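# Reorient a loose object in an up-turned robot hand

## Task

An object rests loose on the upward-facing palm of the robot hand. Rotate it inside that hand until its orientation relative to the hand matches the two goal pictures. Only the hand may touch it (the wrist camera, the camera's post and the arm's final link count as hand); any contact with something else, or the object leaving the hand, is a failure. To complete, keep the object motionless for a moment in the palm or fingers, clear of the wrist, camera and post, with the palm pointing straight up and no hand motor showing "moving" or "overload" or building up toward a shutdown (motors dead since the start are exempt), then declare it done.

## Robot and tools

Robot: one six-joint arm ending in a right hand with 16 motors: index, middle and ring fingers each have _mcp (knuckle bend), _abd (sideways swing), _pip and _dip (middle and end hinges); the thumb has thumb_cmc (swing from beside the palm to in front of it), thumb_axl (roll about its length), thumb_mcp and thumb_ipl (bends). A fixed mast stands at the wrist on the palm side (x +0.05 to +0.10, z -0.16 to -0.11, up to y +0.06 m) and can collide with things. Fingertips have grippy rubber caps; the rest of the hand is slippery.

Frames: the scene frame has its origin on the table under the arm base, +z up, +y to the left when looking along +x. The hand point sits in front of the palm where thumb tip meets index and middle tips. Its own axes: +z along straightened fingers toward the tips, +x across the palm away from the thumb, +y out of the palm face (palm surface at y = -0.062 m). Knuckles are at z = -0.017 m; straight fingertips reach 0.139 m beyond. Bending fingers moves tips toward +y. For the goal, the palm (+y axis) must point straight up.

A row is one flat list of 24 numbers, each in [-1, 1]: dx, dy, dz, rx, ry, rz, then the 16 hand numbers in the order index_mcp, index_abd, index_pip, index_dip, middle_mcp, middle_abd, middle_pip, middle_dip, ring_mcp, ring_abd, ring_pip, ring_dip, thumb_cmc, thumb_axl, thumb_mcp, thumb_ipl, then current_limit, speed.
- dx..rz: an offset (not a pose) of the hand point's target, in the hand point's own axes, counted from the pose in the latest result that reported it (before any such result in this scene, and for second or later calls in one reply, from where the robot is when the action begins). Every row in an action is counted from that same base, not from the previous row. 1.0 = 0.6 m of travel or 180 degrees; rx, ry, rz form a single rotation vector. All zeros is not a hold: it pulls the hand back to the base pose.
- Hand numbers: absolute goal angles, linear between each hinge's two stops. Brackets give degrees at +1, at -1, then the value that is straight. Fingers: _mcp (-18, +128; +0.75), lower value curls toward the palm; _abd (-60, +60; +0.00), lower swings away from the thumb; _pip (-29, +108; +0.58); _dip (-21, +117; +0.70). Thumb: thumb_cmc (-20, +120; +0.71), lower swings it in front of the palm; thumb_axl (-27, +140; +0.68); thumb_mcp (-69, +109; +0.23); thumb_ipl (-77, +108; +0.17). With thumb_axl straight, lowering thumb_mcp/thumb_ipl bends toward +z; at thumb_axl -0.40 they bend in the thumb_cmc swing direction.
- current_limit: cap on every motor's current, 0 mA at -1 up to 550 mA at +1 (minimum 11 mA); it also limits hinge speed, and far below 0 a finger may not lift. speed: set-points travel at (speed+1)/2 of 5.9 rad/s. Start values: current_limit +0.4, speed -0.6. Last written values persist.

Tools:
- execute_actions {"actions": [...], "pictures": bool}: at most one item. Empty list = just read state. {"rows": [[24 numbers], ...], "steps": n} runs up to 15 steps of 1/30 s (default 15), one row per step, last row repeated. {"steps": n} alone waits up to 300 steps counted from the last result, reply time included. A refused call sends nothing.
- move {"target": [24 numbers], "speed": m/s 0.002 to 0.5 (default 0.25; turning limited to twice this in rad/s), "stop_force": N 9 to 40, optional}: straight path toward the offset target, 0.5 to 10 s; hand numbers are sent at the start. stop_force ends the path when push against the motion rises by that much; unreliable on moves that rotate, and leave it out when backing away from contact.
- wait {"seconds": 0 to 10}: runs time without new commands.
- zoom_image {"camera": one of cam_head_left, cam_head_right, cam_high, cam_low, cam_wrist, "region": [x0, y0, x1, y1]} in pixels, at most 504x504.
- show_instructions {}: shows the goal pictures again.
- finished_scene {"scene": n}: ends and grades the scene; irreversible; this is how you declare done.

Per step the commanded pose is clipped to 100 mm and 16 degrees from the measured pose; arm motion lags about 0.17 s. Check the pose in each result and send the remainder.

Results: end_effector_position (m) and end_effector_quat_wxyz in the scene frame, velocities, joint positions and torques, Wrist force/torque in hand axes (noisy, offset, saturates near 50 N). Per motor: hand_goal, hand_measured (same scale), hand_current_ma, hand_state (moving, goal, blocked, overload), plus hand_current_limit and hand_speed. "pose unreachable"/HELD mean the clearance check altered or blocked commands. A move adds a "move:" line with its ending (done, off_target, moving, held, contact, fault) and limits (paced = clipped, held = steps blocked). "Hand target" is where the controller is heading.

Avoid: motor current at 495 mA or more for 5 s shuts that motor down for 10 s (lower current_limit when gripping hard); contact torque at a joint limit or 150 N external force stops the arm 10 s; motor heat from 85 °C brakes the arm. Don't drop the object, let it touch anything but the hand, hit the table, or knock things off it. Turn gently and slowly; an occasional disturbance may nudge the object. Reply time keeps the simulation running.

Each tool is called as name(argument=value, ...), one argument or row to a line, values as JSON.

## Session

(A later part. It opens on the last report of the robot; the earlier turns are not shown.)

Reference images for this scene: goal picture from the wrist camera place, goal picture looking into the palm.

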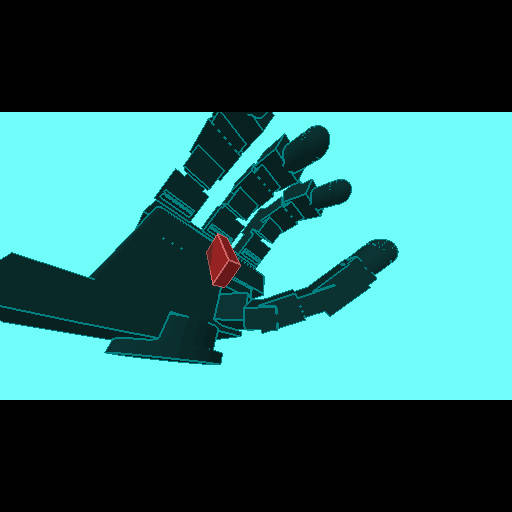

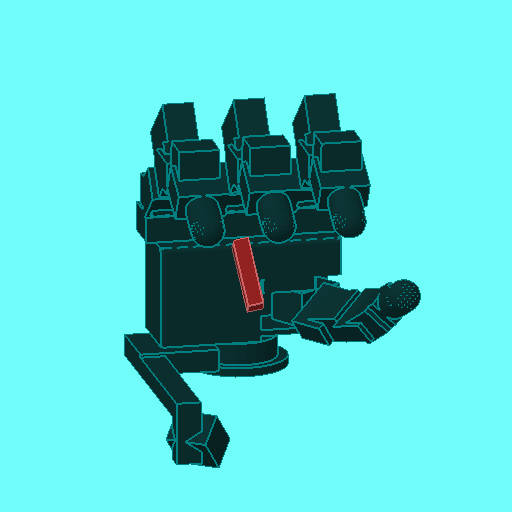

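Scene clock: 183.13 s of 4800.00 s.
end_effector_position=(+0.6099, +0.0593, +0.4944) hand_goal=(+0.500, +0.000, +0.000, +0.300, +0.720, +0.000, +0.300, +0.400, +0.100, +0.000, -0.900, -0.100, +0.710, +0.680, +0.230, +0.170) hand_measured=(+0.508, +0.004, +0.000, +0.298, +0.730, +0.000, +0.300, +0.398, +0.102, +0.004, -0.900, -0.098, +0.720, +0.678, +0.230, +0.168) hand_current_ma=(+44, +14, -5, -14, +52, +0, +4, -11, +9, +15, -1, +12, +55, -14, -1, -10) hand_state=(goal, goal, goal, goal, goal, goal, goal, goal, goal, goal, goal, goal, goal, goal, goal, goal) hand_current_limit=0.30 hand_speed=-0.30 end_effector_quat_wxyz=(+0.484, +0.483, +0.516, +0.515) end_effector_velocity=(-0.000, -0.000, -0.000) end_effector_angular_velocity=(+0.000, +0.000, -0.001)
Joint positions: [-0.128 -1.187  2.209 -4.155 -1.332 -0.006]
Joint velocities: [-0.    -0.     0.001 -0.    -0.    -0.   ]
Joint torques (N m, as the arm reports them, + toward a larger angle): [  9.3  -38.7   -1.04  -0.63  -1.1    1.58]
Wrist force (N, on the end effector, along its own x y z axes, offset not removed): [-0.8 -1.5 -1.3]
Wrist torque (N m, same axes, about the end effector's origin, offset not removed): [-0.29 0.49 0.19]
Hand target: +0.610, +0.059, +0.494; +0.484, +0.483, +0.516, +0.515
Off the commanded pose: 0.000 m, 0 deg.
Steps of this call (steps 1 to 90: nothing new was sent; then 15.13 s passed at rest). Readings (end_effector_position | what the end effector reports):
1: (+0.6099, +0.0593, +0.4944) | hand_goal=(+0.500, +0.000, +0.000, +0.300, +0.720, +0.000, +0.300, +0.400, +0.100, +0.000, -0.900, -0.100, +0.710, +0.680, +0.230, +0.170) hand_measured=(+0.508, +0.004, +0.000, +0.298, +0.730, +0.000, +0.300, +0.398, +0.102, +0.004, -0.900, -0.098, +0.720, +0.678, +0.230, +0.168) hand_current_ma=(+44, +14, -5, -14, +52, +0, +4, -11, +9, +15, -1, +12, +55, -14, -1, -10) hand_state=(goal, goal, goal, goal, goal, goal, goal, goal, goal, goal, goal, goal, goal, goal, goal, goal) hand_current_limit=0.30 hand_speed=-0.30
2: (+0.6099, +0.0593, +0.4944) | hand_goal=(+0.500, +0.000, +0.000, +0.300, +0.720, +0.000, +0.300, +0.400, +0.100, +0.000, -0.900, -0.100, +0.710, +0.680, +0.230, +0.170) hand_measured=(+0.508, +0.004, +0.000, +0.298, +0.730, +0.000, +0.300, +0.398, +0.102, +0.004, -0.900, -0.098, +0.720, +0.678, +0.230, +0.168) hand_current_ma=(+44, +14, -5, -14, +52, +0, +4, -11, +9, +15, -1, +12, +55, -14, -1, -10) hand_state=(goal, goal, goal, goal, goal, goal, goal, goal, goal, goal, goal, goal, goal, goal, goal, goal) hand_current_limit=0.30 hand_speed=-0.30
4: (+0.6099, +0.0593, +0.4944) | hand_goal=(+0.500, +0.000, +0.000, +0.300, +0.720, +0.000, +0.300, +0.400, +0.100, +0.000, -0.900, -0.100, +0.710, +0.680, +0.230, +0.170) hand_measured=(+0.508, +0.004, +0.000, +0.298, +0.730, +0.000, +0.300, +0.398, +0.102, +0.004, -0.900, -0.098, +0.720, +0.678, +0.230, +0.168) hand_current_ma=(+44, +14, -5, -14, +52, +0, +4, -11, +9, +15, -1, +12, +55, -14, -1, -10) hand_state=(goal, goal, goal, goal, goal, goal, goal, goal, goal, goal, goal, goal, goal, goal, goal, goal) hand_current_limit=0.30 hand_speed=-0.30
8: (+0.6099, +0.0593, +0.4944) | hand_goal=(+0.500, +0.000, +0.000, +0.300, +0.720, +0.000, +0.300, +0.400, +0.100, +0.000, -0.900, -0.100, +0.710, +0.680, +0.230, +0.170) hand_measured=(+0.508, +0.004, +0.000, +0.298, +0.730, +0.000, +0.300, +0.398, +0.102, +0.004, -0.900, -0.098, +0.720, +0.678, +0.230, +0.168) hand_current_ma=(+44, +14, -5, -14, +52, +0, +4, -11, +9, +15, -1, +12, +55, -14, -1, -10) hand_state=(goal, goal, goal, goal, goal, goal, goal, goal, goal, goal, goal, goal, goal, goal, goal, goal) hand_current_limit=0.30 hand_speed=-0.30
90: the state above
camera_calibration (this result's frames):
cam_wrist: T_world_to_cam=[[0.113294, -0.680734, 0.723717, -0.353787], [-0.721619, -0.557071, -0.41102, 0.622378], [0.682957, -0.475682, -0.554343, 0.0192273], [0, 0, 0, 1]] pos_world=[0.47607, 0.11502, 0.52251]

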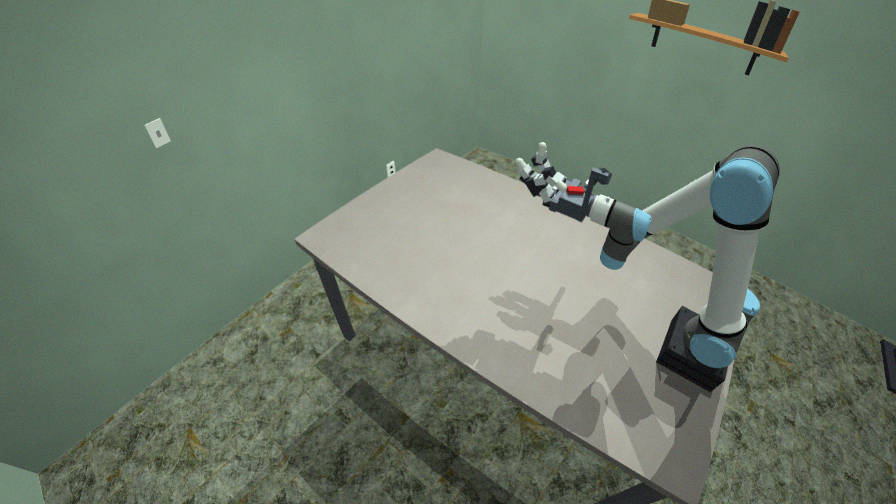

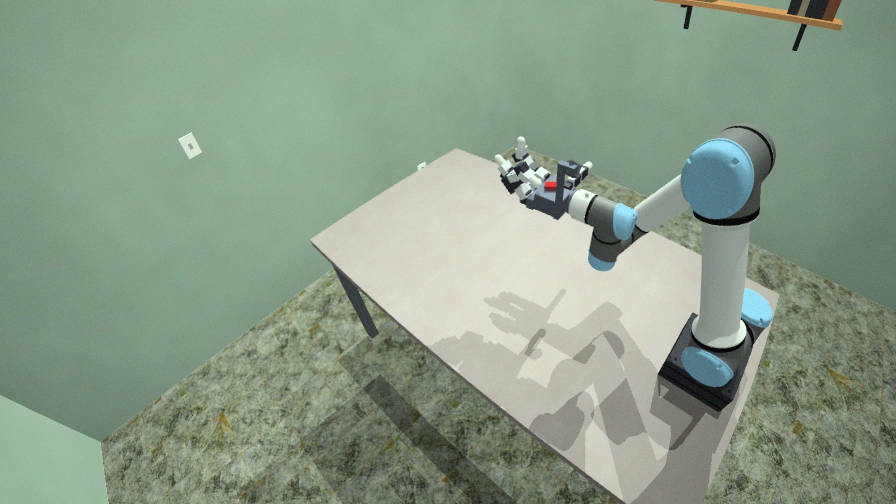

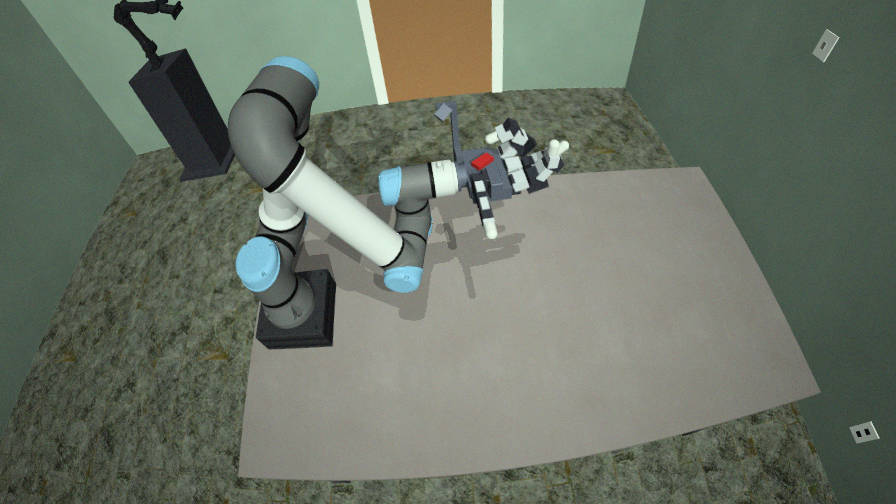

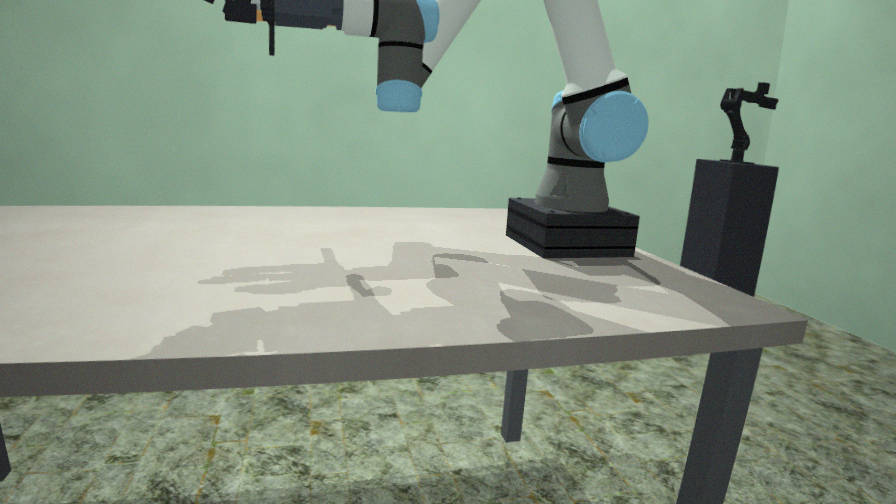

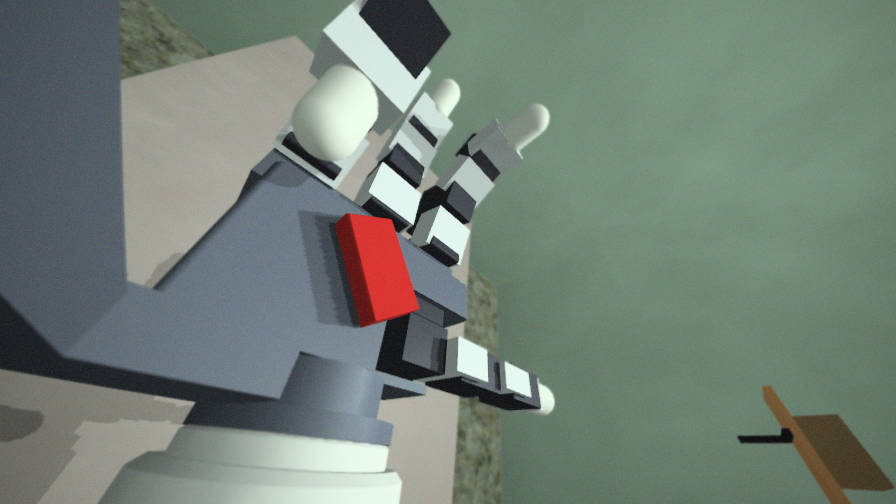

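move(
  target=[0,0,0,0,0,0, 0.5,0,0,0.3, 0.72,0,0.3,0.4, 0.1,0,-0.9,-0.1, -0.575,0.68,0.5,0.17, 0.3,-0.6],
)

zoom_image(
  camera="cam_high",
  region=[430,90,570,230],
)

Scene clock: 199.97 s of 4800.00 s.
end_effector_position=(+0.6099, +0.0593, +0.4944) hand_goal=(+0.500, +0.000, +0.000, +0.300, +0.720, +0.000, +0.300, +0.400, +0.100, +0.000, -0.900, -0.100, -0.574, +0.680, +0.500, +0.170) hand_measured=(+0.508, +0.004, +0.000, +0.298, +0.730, +0.000, +0.300, +0.398, +0.102, +0.004, -0.900, -0.098, -0.570, +0.678, +0.500, +0.168) hand_current_ma=(+44, +14, -5, -14, +52, +0, +4, -11, +9, +15, -1, +12, +19, -13, +2, -10) hand_state=(goal, goal, goal, goal, goal, goal, goal, goal, goal, goal, goal, goal, goal, goal, goal, goal) hand_current_limit=0.30 hand_speed=-0.60 end_effector_quat_wxyz=(+0.484, +0.483, +0.516, +0.515) end_effector_velocity=(-0.000, -0.000, +0.000) end_effector_angular_velocity=(-0.000, -0.000, -0.000)
Joint positions: [-0.128 -1.187  2.209 -4.155 -1.332 -0.006]
Joint velocities: [-0.    -0.     0.001 -0.001  0.     0.   ]
Joint torques (N m, as the arm reports them, + toward a larger angle): [  9.42 -37.41  -0.53  -0.6   -1.     1.64]
Wrist force (N, on the end effector, along its own x y z axes, offset not removed): [0.0 4.0 0.3]
Wrist torque (N m, same axes, about the end effector's origin, offset not removed): [0.51 0.23 0.24]
Hand target: +0.610, +0.059, +0.494; +0.484, +0.483, +0.516, +0.515
Off the commanded pose: 0.000 m, 0 deg.
After step 90, 12.00 s passed at rest.
move: done
camera_calibration (this result's frames):
cam_wrist: T_world_to_cam=[[0.113294, -0.680734, 0.723717, -0.353787], [-0.721619, -0.557071, -0.41102, 0.622378], [0.682957, -0.475682, -0.554343, 0.0192273], [0, 0, 0, 1]] pos_world=[0.47607, 0.11502, 0.52251]

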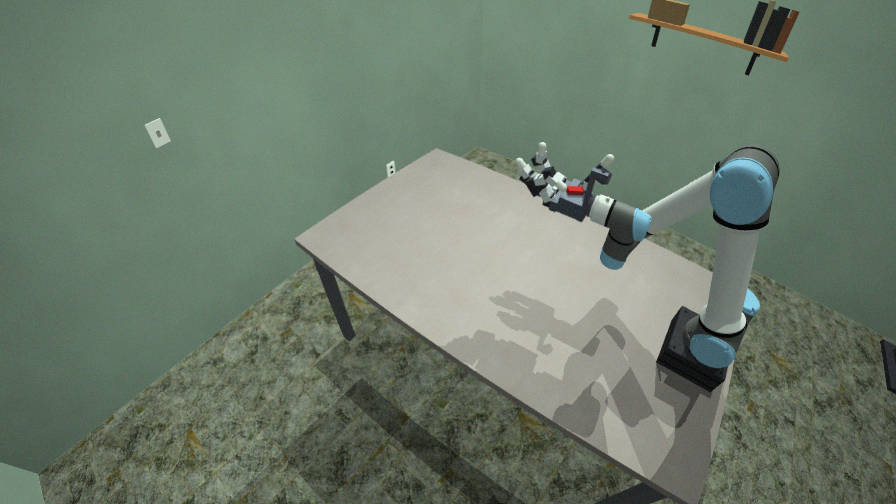

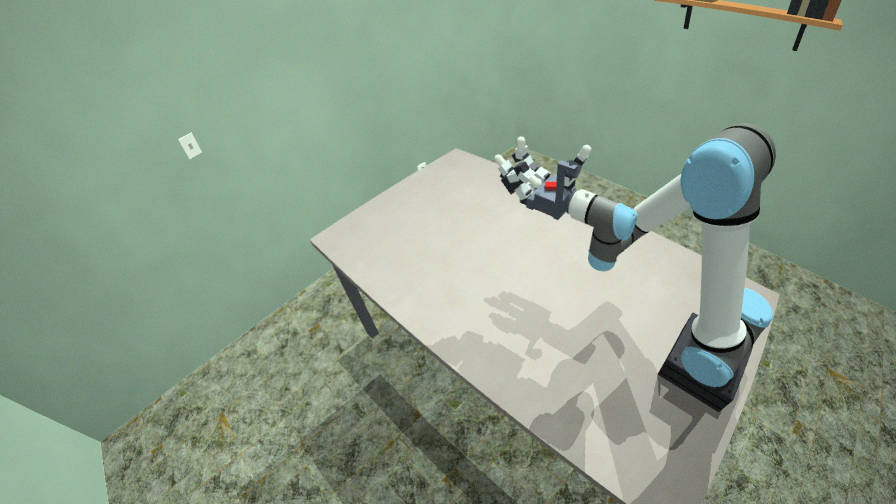

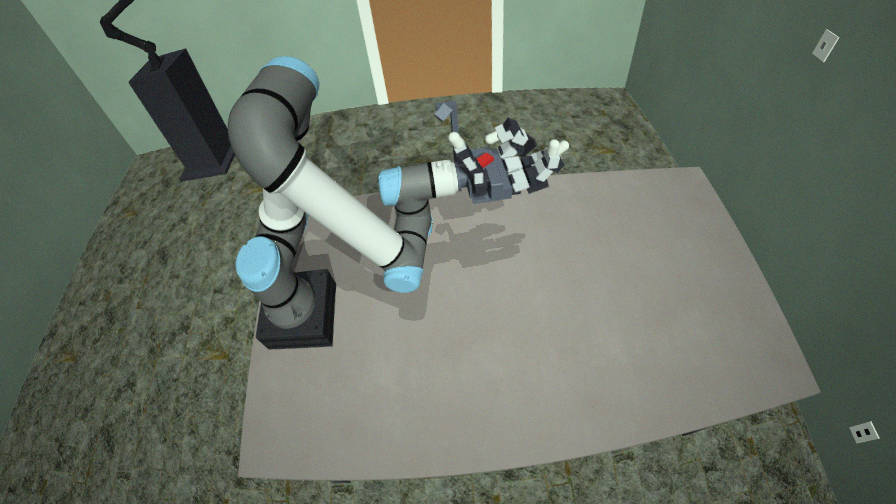

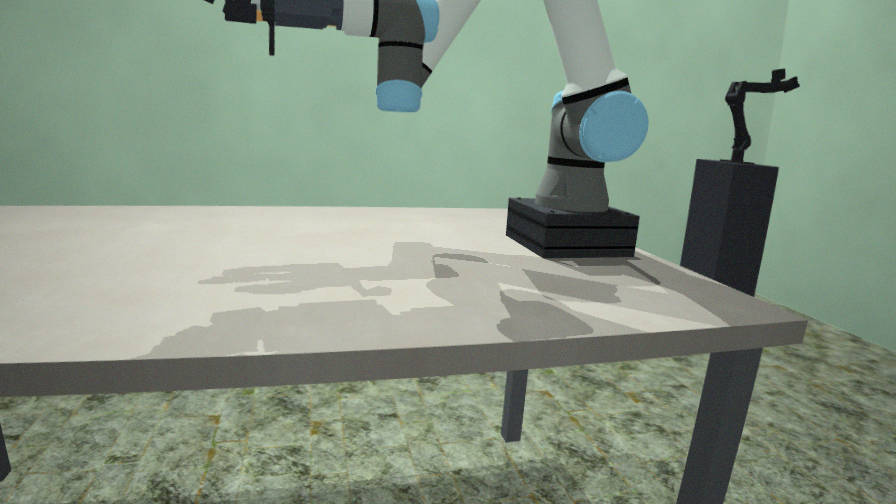

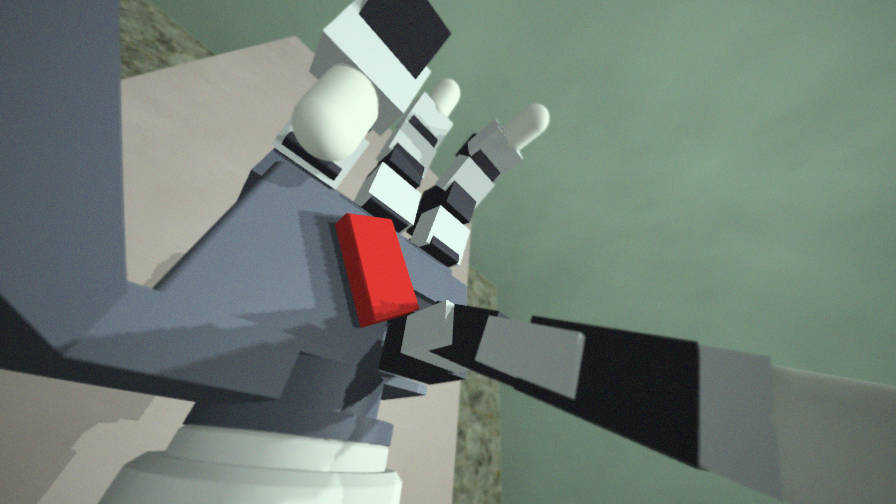

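Region (430, 90, 570, 230) of cam_high's 896x504 image, scaled by 3.600, with more detail than that image has.

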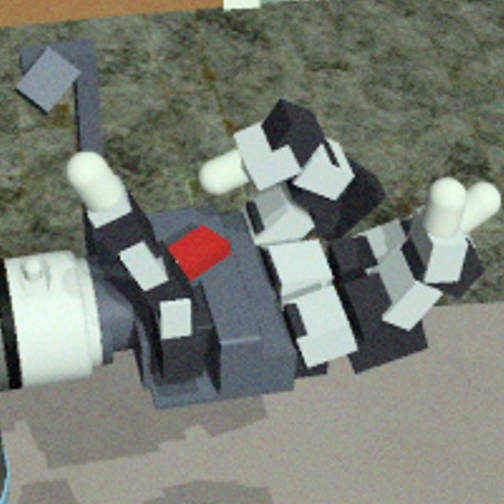

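move(
  target=[0,0,0,0,0,0, 0.75,0,0.3,0.4, 0.72,0,0.3,0.4, 0.1,0,-0.9,-0.1, -0.575,0.68,-1,-0.3, 0.2,-0.5],
)

zoom_image(
  camera="cam_head_left",
  region=[510,125,630,245],
)

Scene clock: 205.40 s of 4800.00 s.
end_effector_position=(+0.6099, +0.0593, +0.4944) hand_goal=(+0.750, +0.000, +0.300, +0.400, +0.720, +0.000, +0.300, +0.400, +0.100, +0.000, -0.900, -0.100, -0.574, +0.680, -1.000, -0.300) hand_measured=(+0.766, +0.004, +0.300, +0.398, +0.730, +0.000, +0.300, +0.398, +0.102, +0.004, -0.900, -0.098, -0.570, +0.678, -0.634, -0.292) hand_current_ma=(+93, +14, +2, -11, +53, +0, +4, -11, +10, +15, -1, +12, +18, -13, +330, +56) hand_state=(goal, goal, goal, goal, goal, goal, goal, goal, goal, goal, goal, goal, goal, goal, blocked, goal) hand_current_limit=0.20 hand_speed=-0.50 end_effector_quat_wxyz=(+0.484, +0.483, +0.516, +0.515) end_effector_velocity=(-0.000, +0.000, -0.001) end_effector_angular_velocity=(+0.000, +0.002, +0.000)
Joint positions: [-0.128 -1.187  2.209 -4.155 -1.332 -0.006]
Joint velocities: [-0.     0.     0.002 -0.     0.001 -0.   ]
Joint torques (N m, as the arm reports them, + toward a larger angle): [  9.78 -37.55  -0.75  -0.57  -1.15   1.58]
Wrist force (N, on the end effector, along its own x y z axes, offset not removed): [-1.1 3.8 -2.2]
Wrist torque (N m, same axes, about the end effector's origin, offset not removed): [0.61 0.45 0.14]
Hand target: +0.610, +0.059, +0.494; +0.484, +0.483, +0.516, +0.515
Off the commanded pose: 0.000 m, 0 deg.
After step 90, 0.83 s passed at rest.
move: done
camera_calibration (this result's frames):
cam_wrist: T_world_to_cam=[[0.113294, -0.680734, 0.723717, -0.353787], [-0.721619, -0.557071, -0.41102, 0.622378], [0.682957, -0.475682, -0.554343, 0.0192271], [0, 0, 0, 1]] pos_world=[0.47607, 0.11502, 0.52251]

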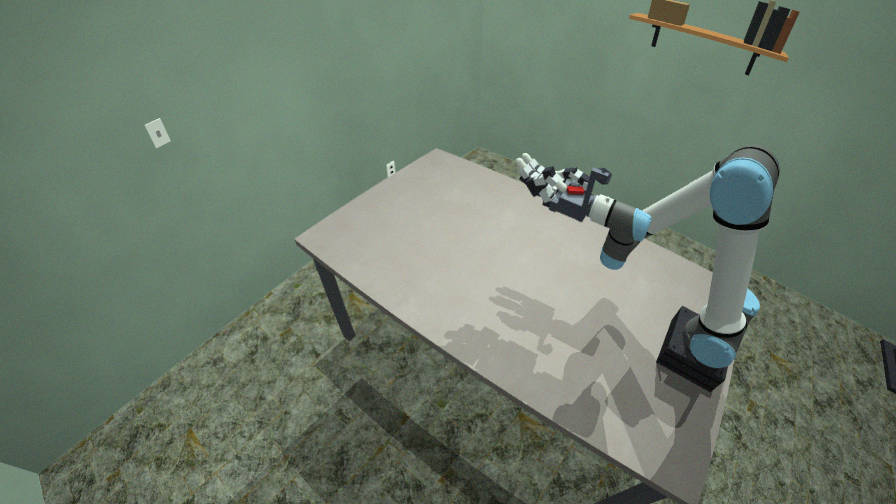

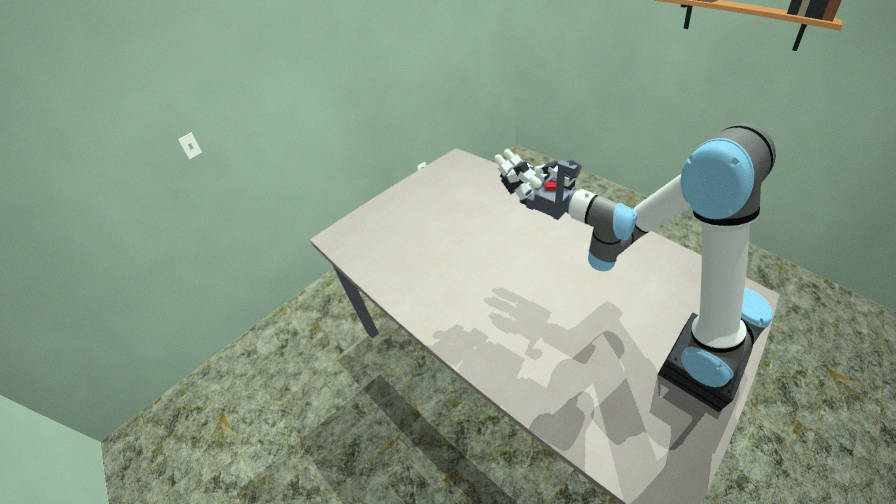

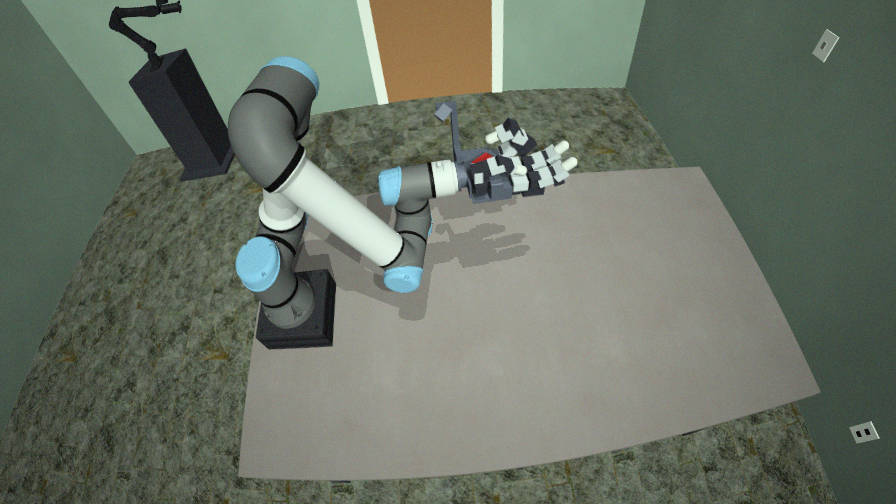

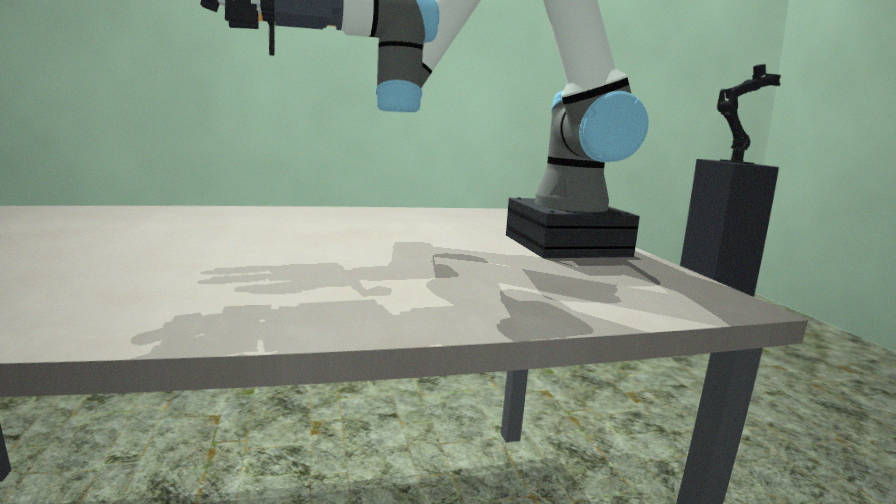

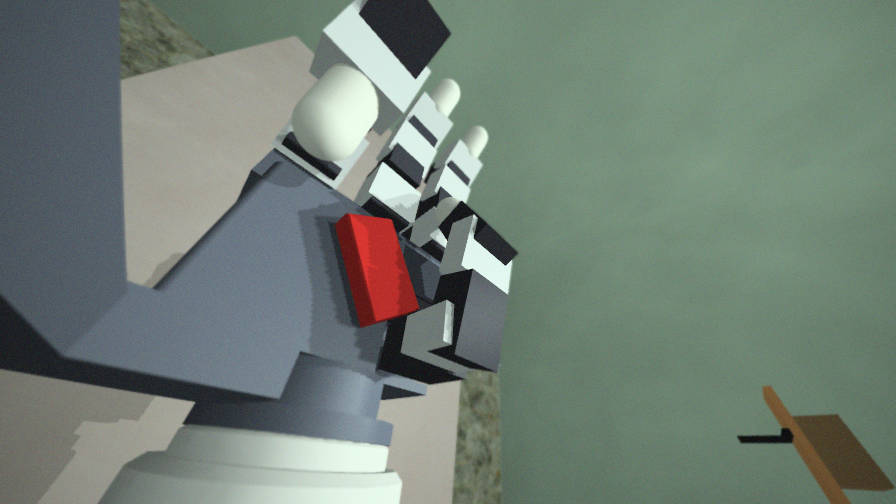

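Region (510, 125, 630, 245) of cam_head_left's 896x504 image, scaled by 4.200, with more detail than that image has.

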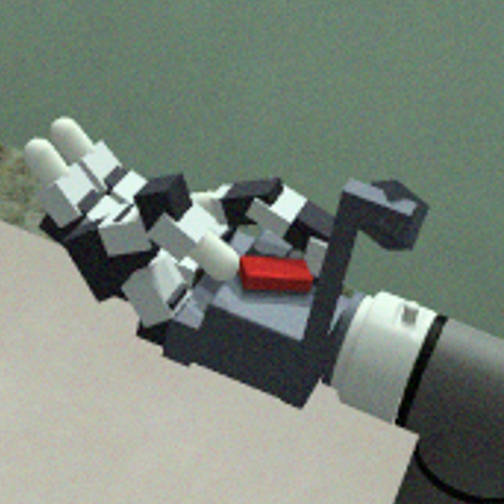

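move(
  target=[0,0,0,0,0,0, 0.95,0,0.3,0.4, 0.72,0,0.3,0.4, 0.5,0,-0.3,0.2, -0.575,0.68,-0.9,0.17, 0.2,-0.5],
)

zoom_image(
  camera="cam_head_left",
  region=[510,125,630,245],
)

Scene clock: 209.27 s of 4800.00 s.
end_effector_position=(+0.6099, +0.0593, +0.4944) hand_goal=(+0.950, +0.000, +0.300, +0.400, +0.720, +0.000, +0.300, +0.400, +0.500, +0.000, -0.300, +0.200, -0.574, +0.680, -0.900, +0.170) hand_measured=(+0.958, +0.004, +0.300, +0.398, +0.730, +0.000, +0.300, +0.398, +0.506, +0.004, -0.302, +0.196, -0.570, +0.678, -0.892, +0.170) hand_current_ma=(+50, +14, +5, -11, +53, +0, +4, -11, +38, +15, -11, -18, +18, -13, +59, +0) hand_state=(goal, goal, goal, goal, goal, goal, goal, goal, goal, goal, goal, goal, goal, goal, goal, goal) hand_current_limit=0.20 hand_speed=-0.50 end_effector_quat_wxyz=(+0.484, +0.483, +0.516, +0.515) end_effector_velocity=(+0.000, -0.000, +0.000) end_effector_angular_velocity=(-0.000, -0.001, +0.000)
Joint positions: [-0.128 -1.187  2.209 -4.155 -1.332 -0.006]
Joint velocities: [-0.     0.    -0.001 -0.     0.    -0.   ]
Joint torques (N m, as the arm reports them, + toward a larger angle): [  9.53 -37.11  -0.82  -0.71  -1.12   1.64]
Wrist force (N, on the end effector, along its own x y z axes, offset not removed): [-0.6 3.1 -0.4]
Wrist torque (N m, same axes, about the end effector's origin, offset not removed): [0.36 0.29 0.18]
Hand target: +0.610, +0.059, +0.494; +0.484, +0.483, +0.516, +0.515
Off the commanded pose: 0.000 m, 0 deg.
move: done
camera_calibration (this result's frames):
cam_wrist: T_world_to_cam=[[0.113294, -0.680734, 0.723717, -0.353787], [-0.721619, -0.557071, -0.41102, 0.622378], [0.682957, -0.475682, -0.554343, 0.0192272], [0, 0, 0, 1]] pos_world=[0.47607, 0.11502, 0.52251]

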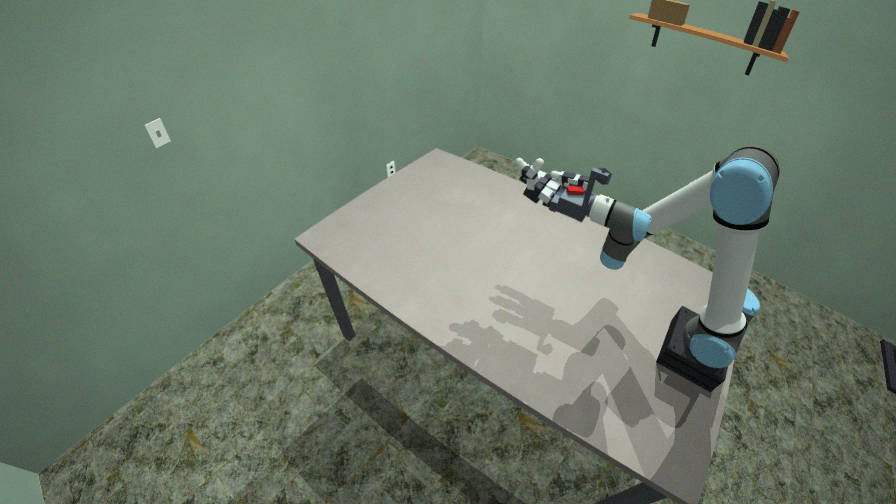

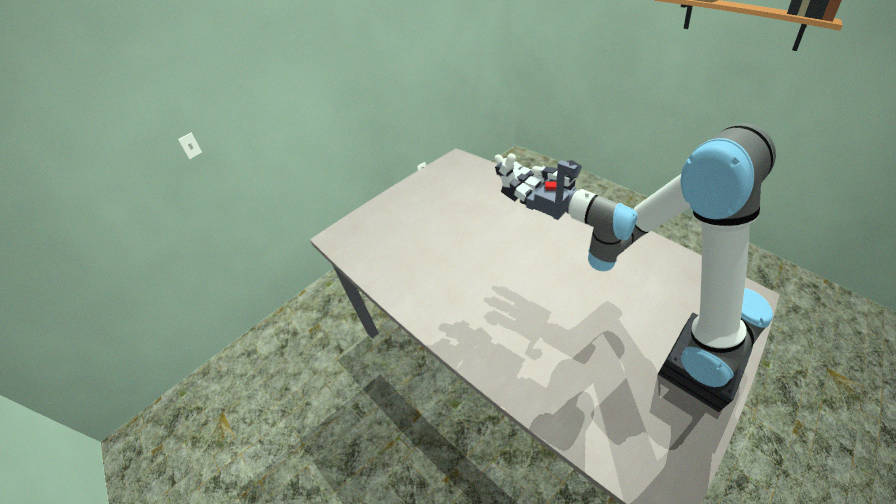

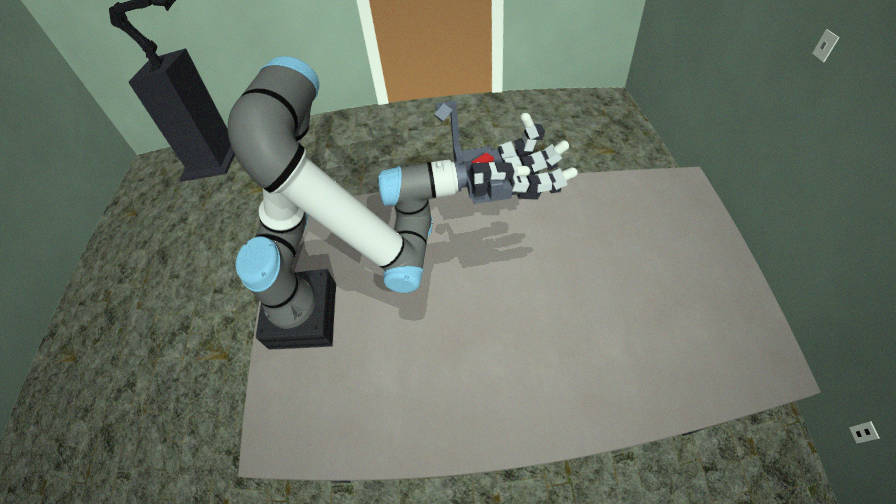

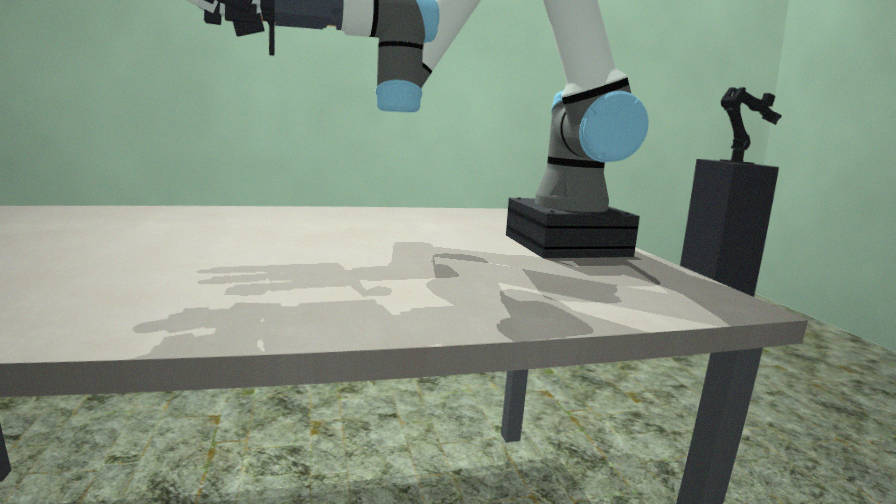

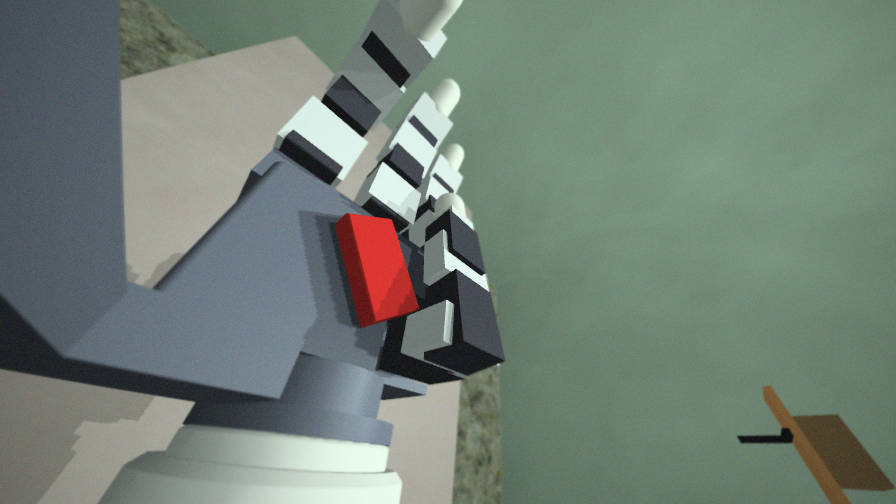

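Region (510, 125, 630, 245) of cam_head_left's 896x504 image, scaled by 4.200, with more detail than that image has.

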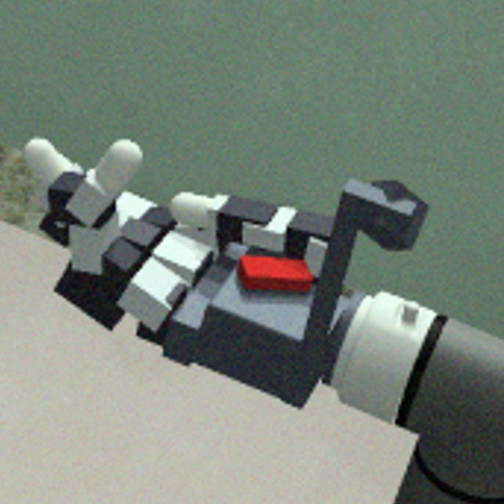

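move(
  target=[0,0,0,0,0,0, 0.95,0,0.3,0.4, 0.72,0,0.3,0.4, 0.5,0,-0.3,0.2, -0.86,0.74,-0.84,0.17, 0.2,-0.7],
)

zoom_image(
  camera="cam_wrist",
  region=[300,150,540,390],
)

Scene clock: 224.50 s of 4800.00 s.
end_effector_position=(+0.6099, +0.0593, +0.4944) hand_goal=(+0.950, +0.000, +0.300, +0.400, +0.720, +0.000, +0.300, +0.400, +0.500, +0.000, -0.300, +0.200, -0.860, +0.740, -0.840, +0.170) hand_measured=(+0.958, +0.004, +0.300, +0.398, +0.730, +0.000, +0.300, +0.398, +0.506, +0.004, -0.302, +0.196, -0.856, +0.736, -0.852, +0.170) hand_current_ma=(+50, +14, +5, -11, +53, +0, +4, -11, +38, +15, -11, -18, +19, -23, -76, +0) hand_state=(goal, goal, goal, goal, goal, goal, goal, goal, goal, goal, goal, goal, goal, goal, goal, goal) hand_current_limit=0.20 hand_speed=-0.70 end_effector_quat_wxyz=(+0.484, +0.483, +0.516, +0.515) end_effector_velocity=(+0.000, -0.000, +0.000) end_effector_angular_velocity=(+0.000, +0.000, -0.000)
Joint positions: [-0.128 -1.187  2.209 -4.155 -1.332 -0.006]
Joint velocities: [-0.    -0.    -0.     0.001  0.     0.   ]
Joint torques (N m, as the arm reports them, + toward a larger angle): [  9.59 -37.86  -0.68  -0.68  -1.08   1.6 ]
Wrist force (N, on the end effector, along its own x y z axes, offset not removed): [-2.2 -0.7 -3.7]
Wrist torque (N m, same axes, about the end effector's origin, offset not removed): [0.17 0.62 -0.07]
Hand target: +0.610, +0.059, +0.494; +0.484, +0.483, +0.516, +0.515
Off the commanded pose: 0.000 m, 0 deg.
After step 90, 11.53 s passed at rest.
move: done
camera_calibration (this result's frames):
cam_wrist: T_world_to_cam=[[0.113294, -0.680734, 0.723717, -0.353787], [-0.721619, -0.557071, -0.41102, 0.622378], [0.682957, -0.475682, -0.554343, 0.019227], [0, 0, 0, 1]] pos_world=[0.47607, 0.11502, 0.52251]

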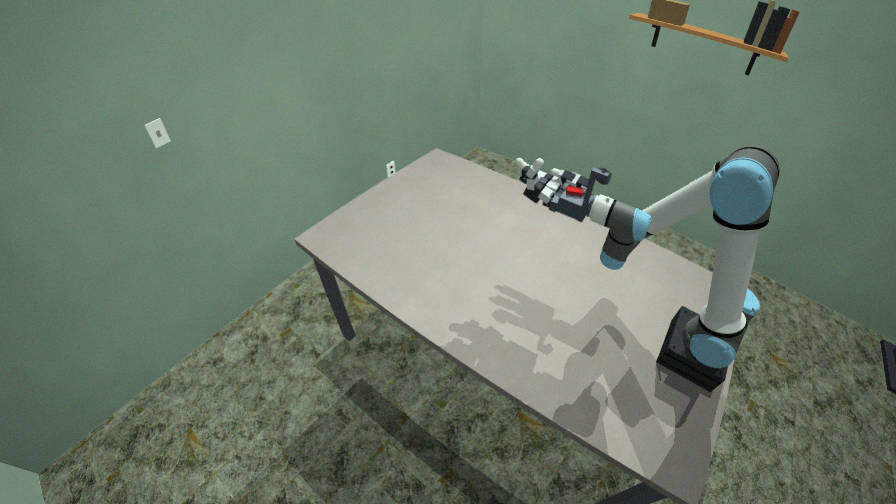

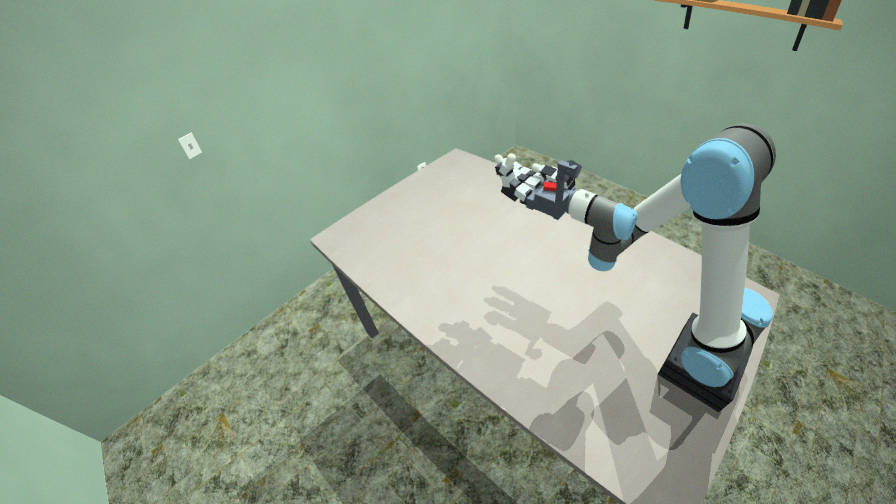

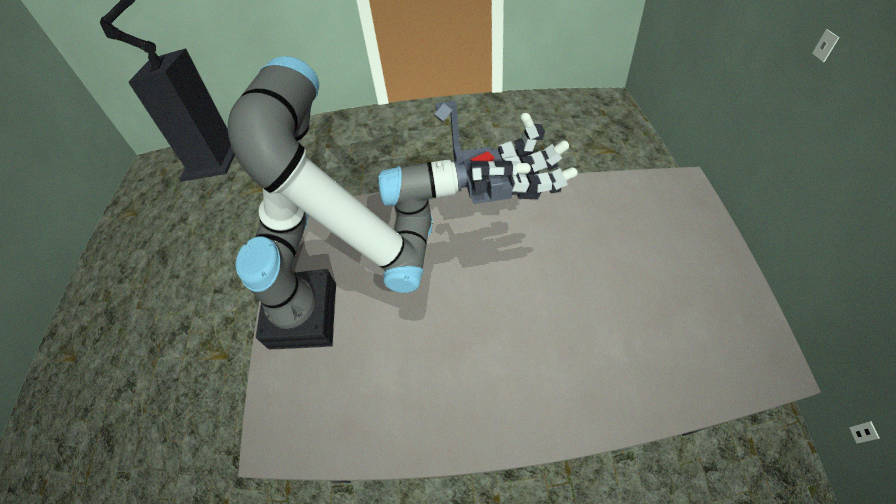

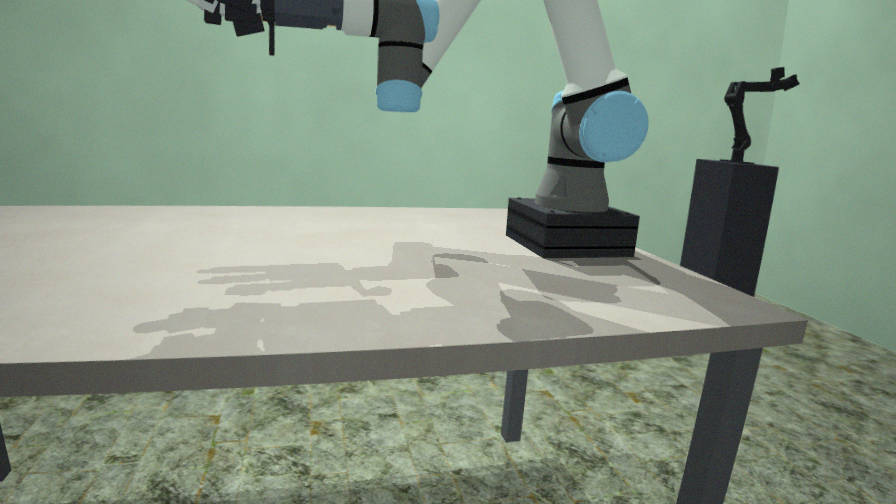

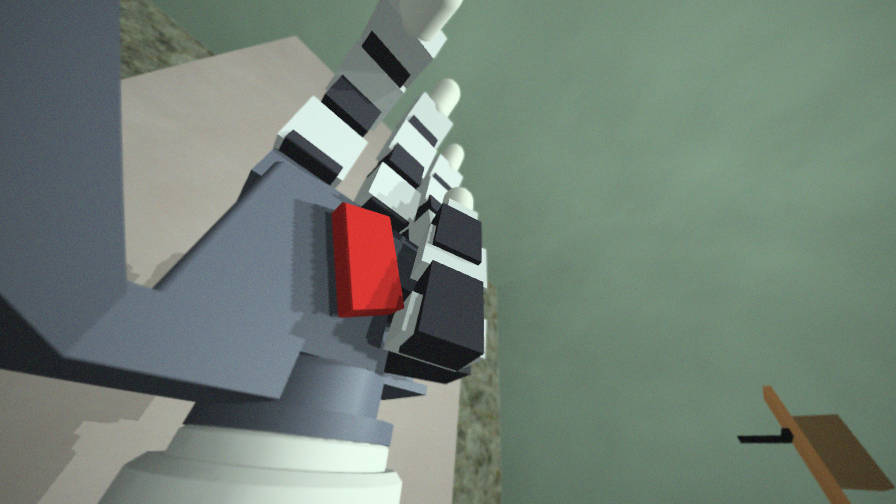

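Region (300, 150, 540, 390) of cam_wrist's 896x504 image, scaled by 2.100, with more detail than that image has.

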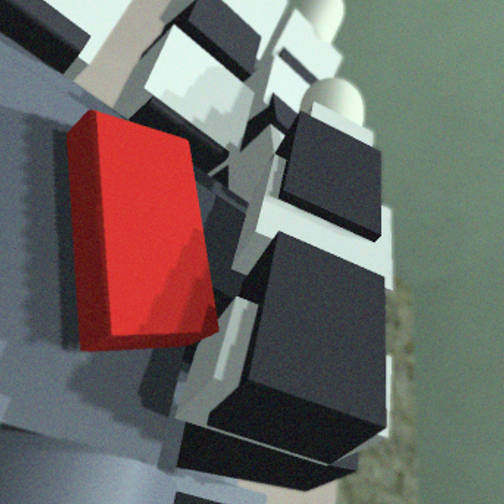

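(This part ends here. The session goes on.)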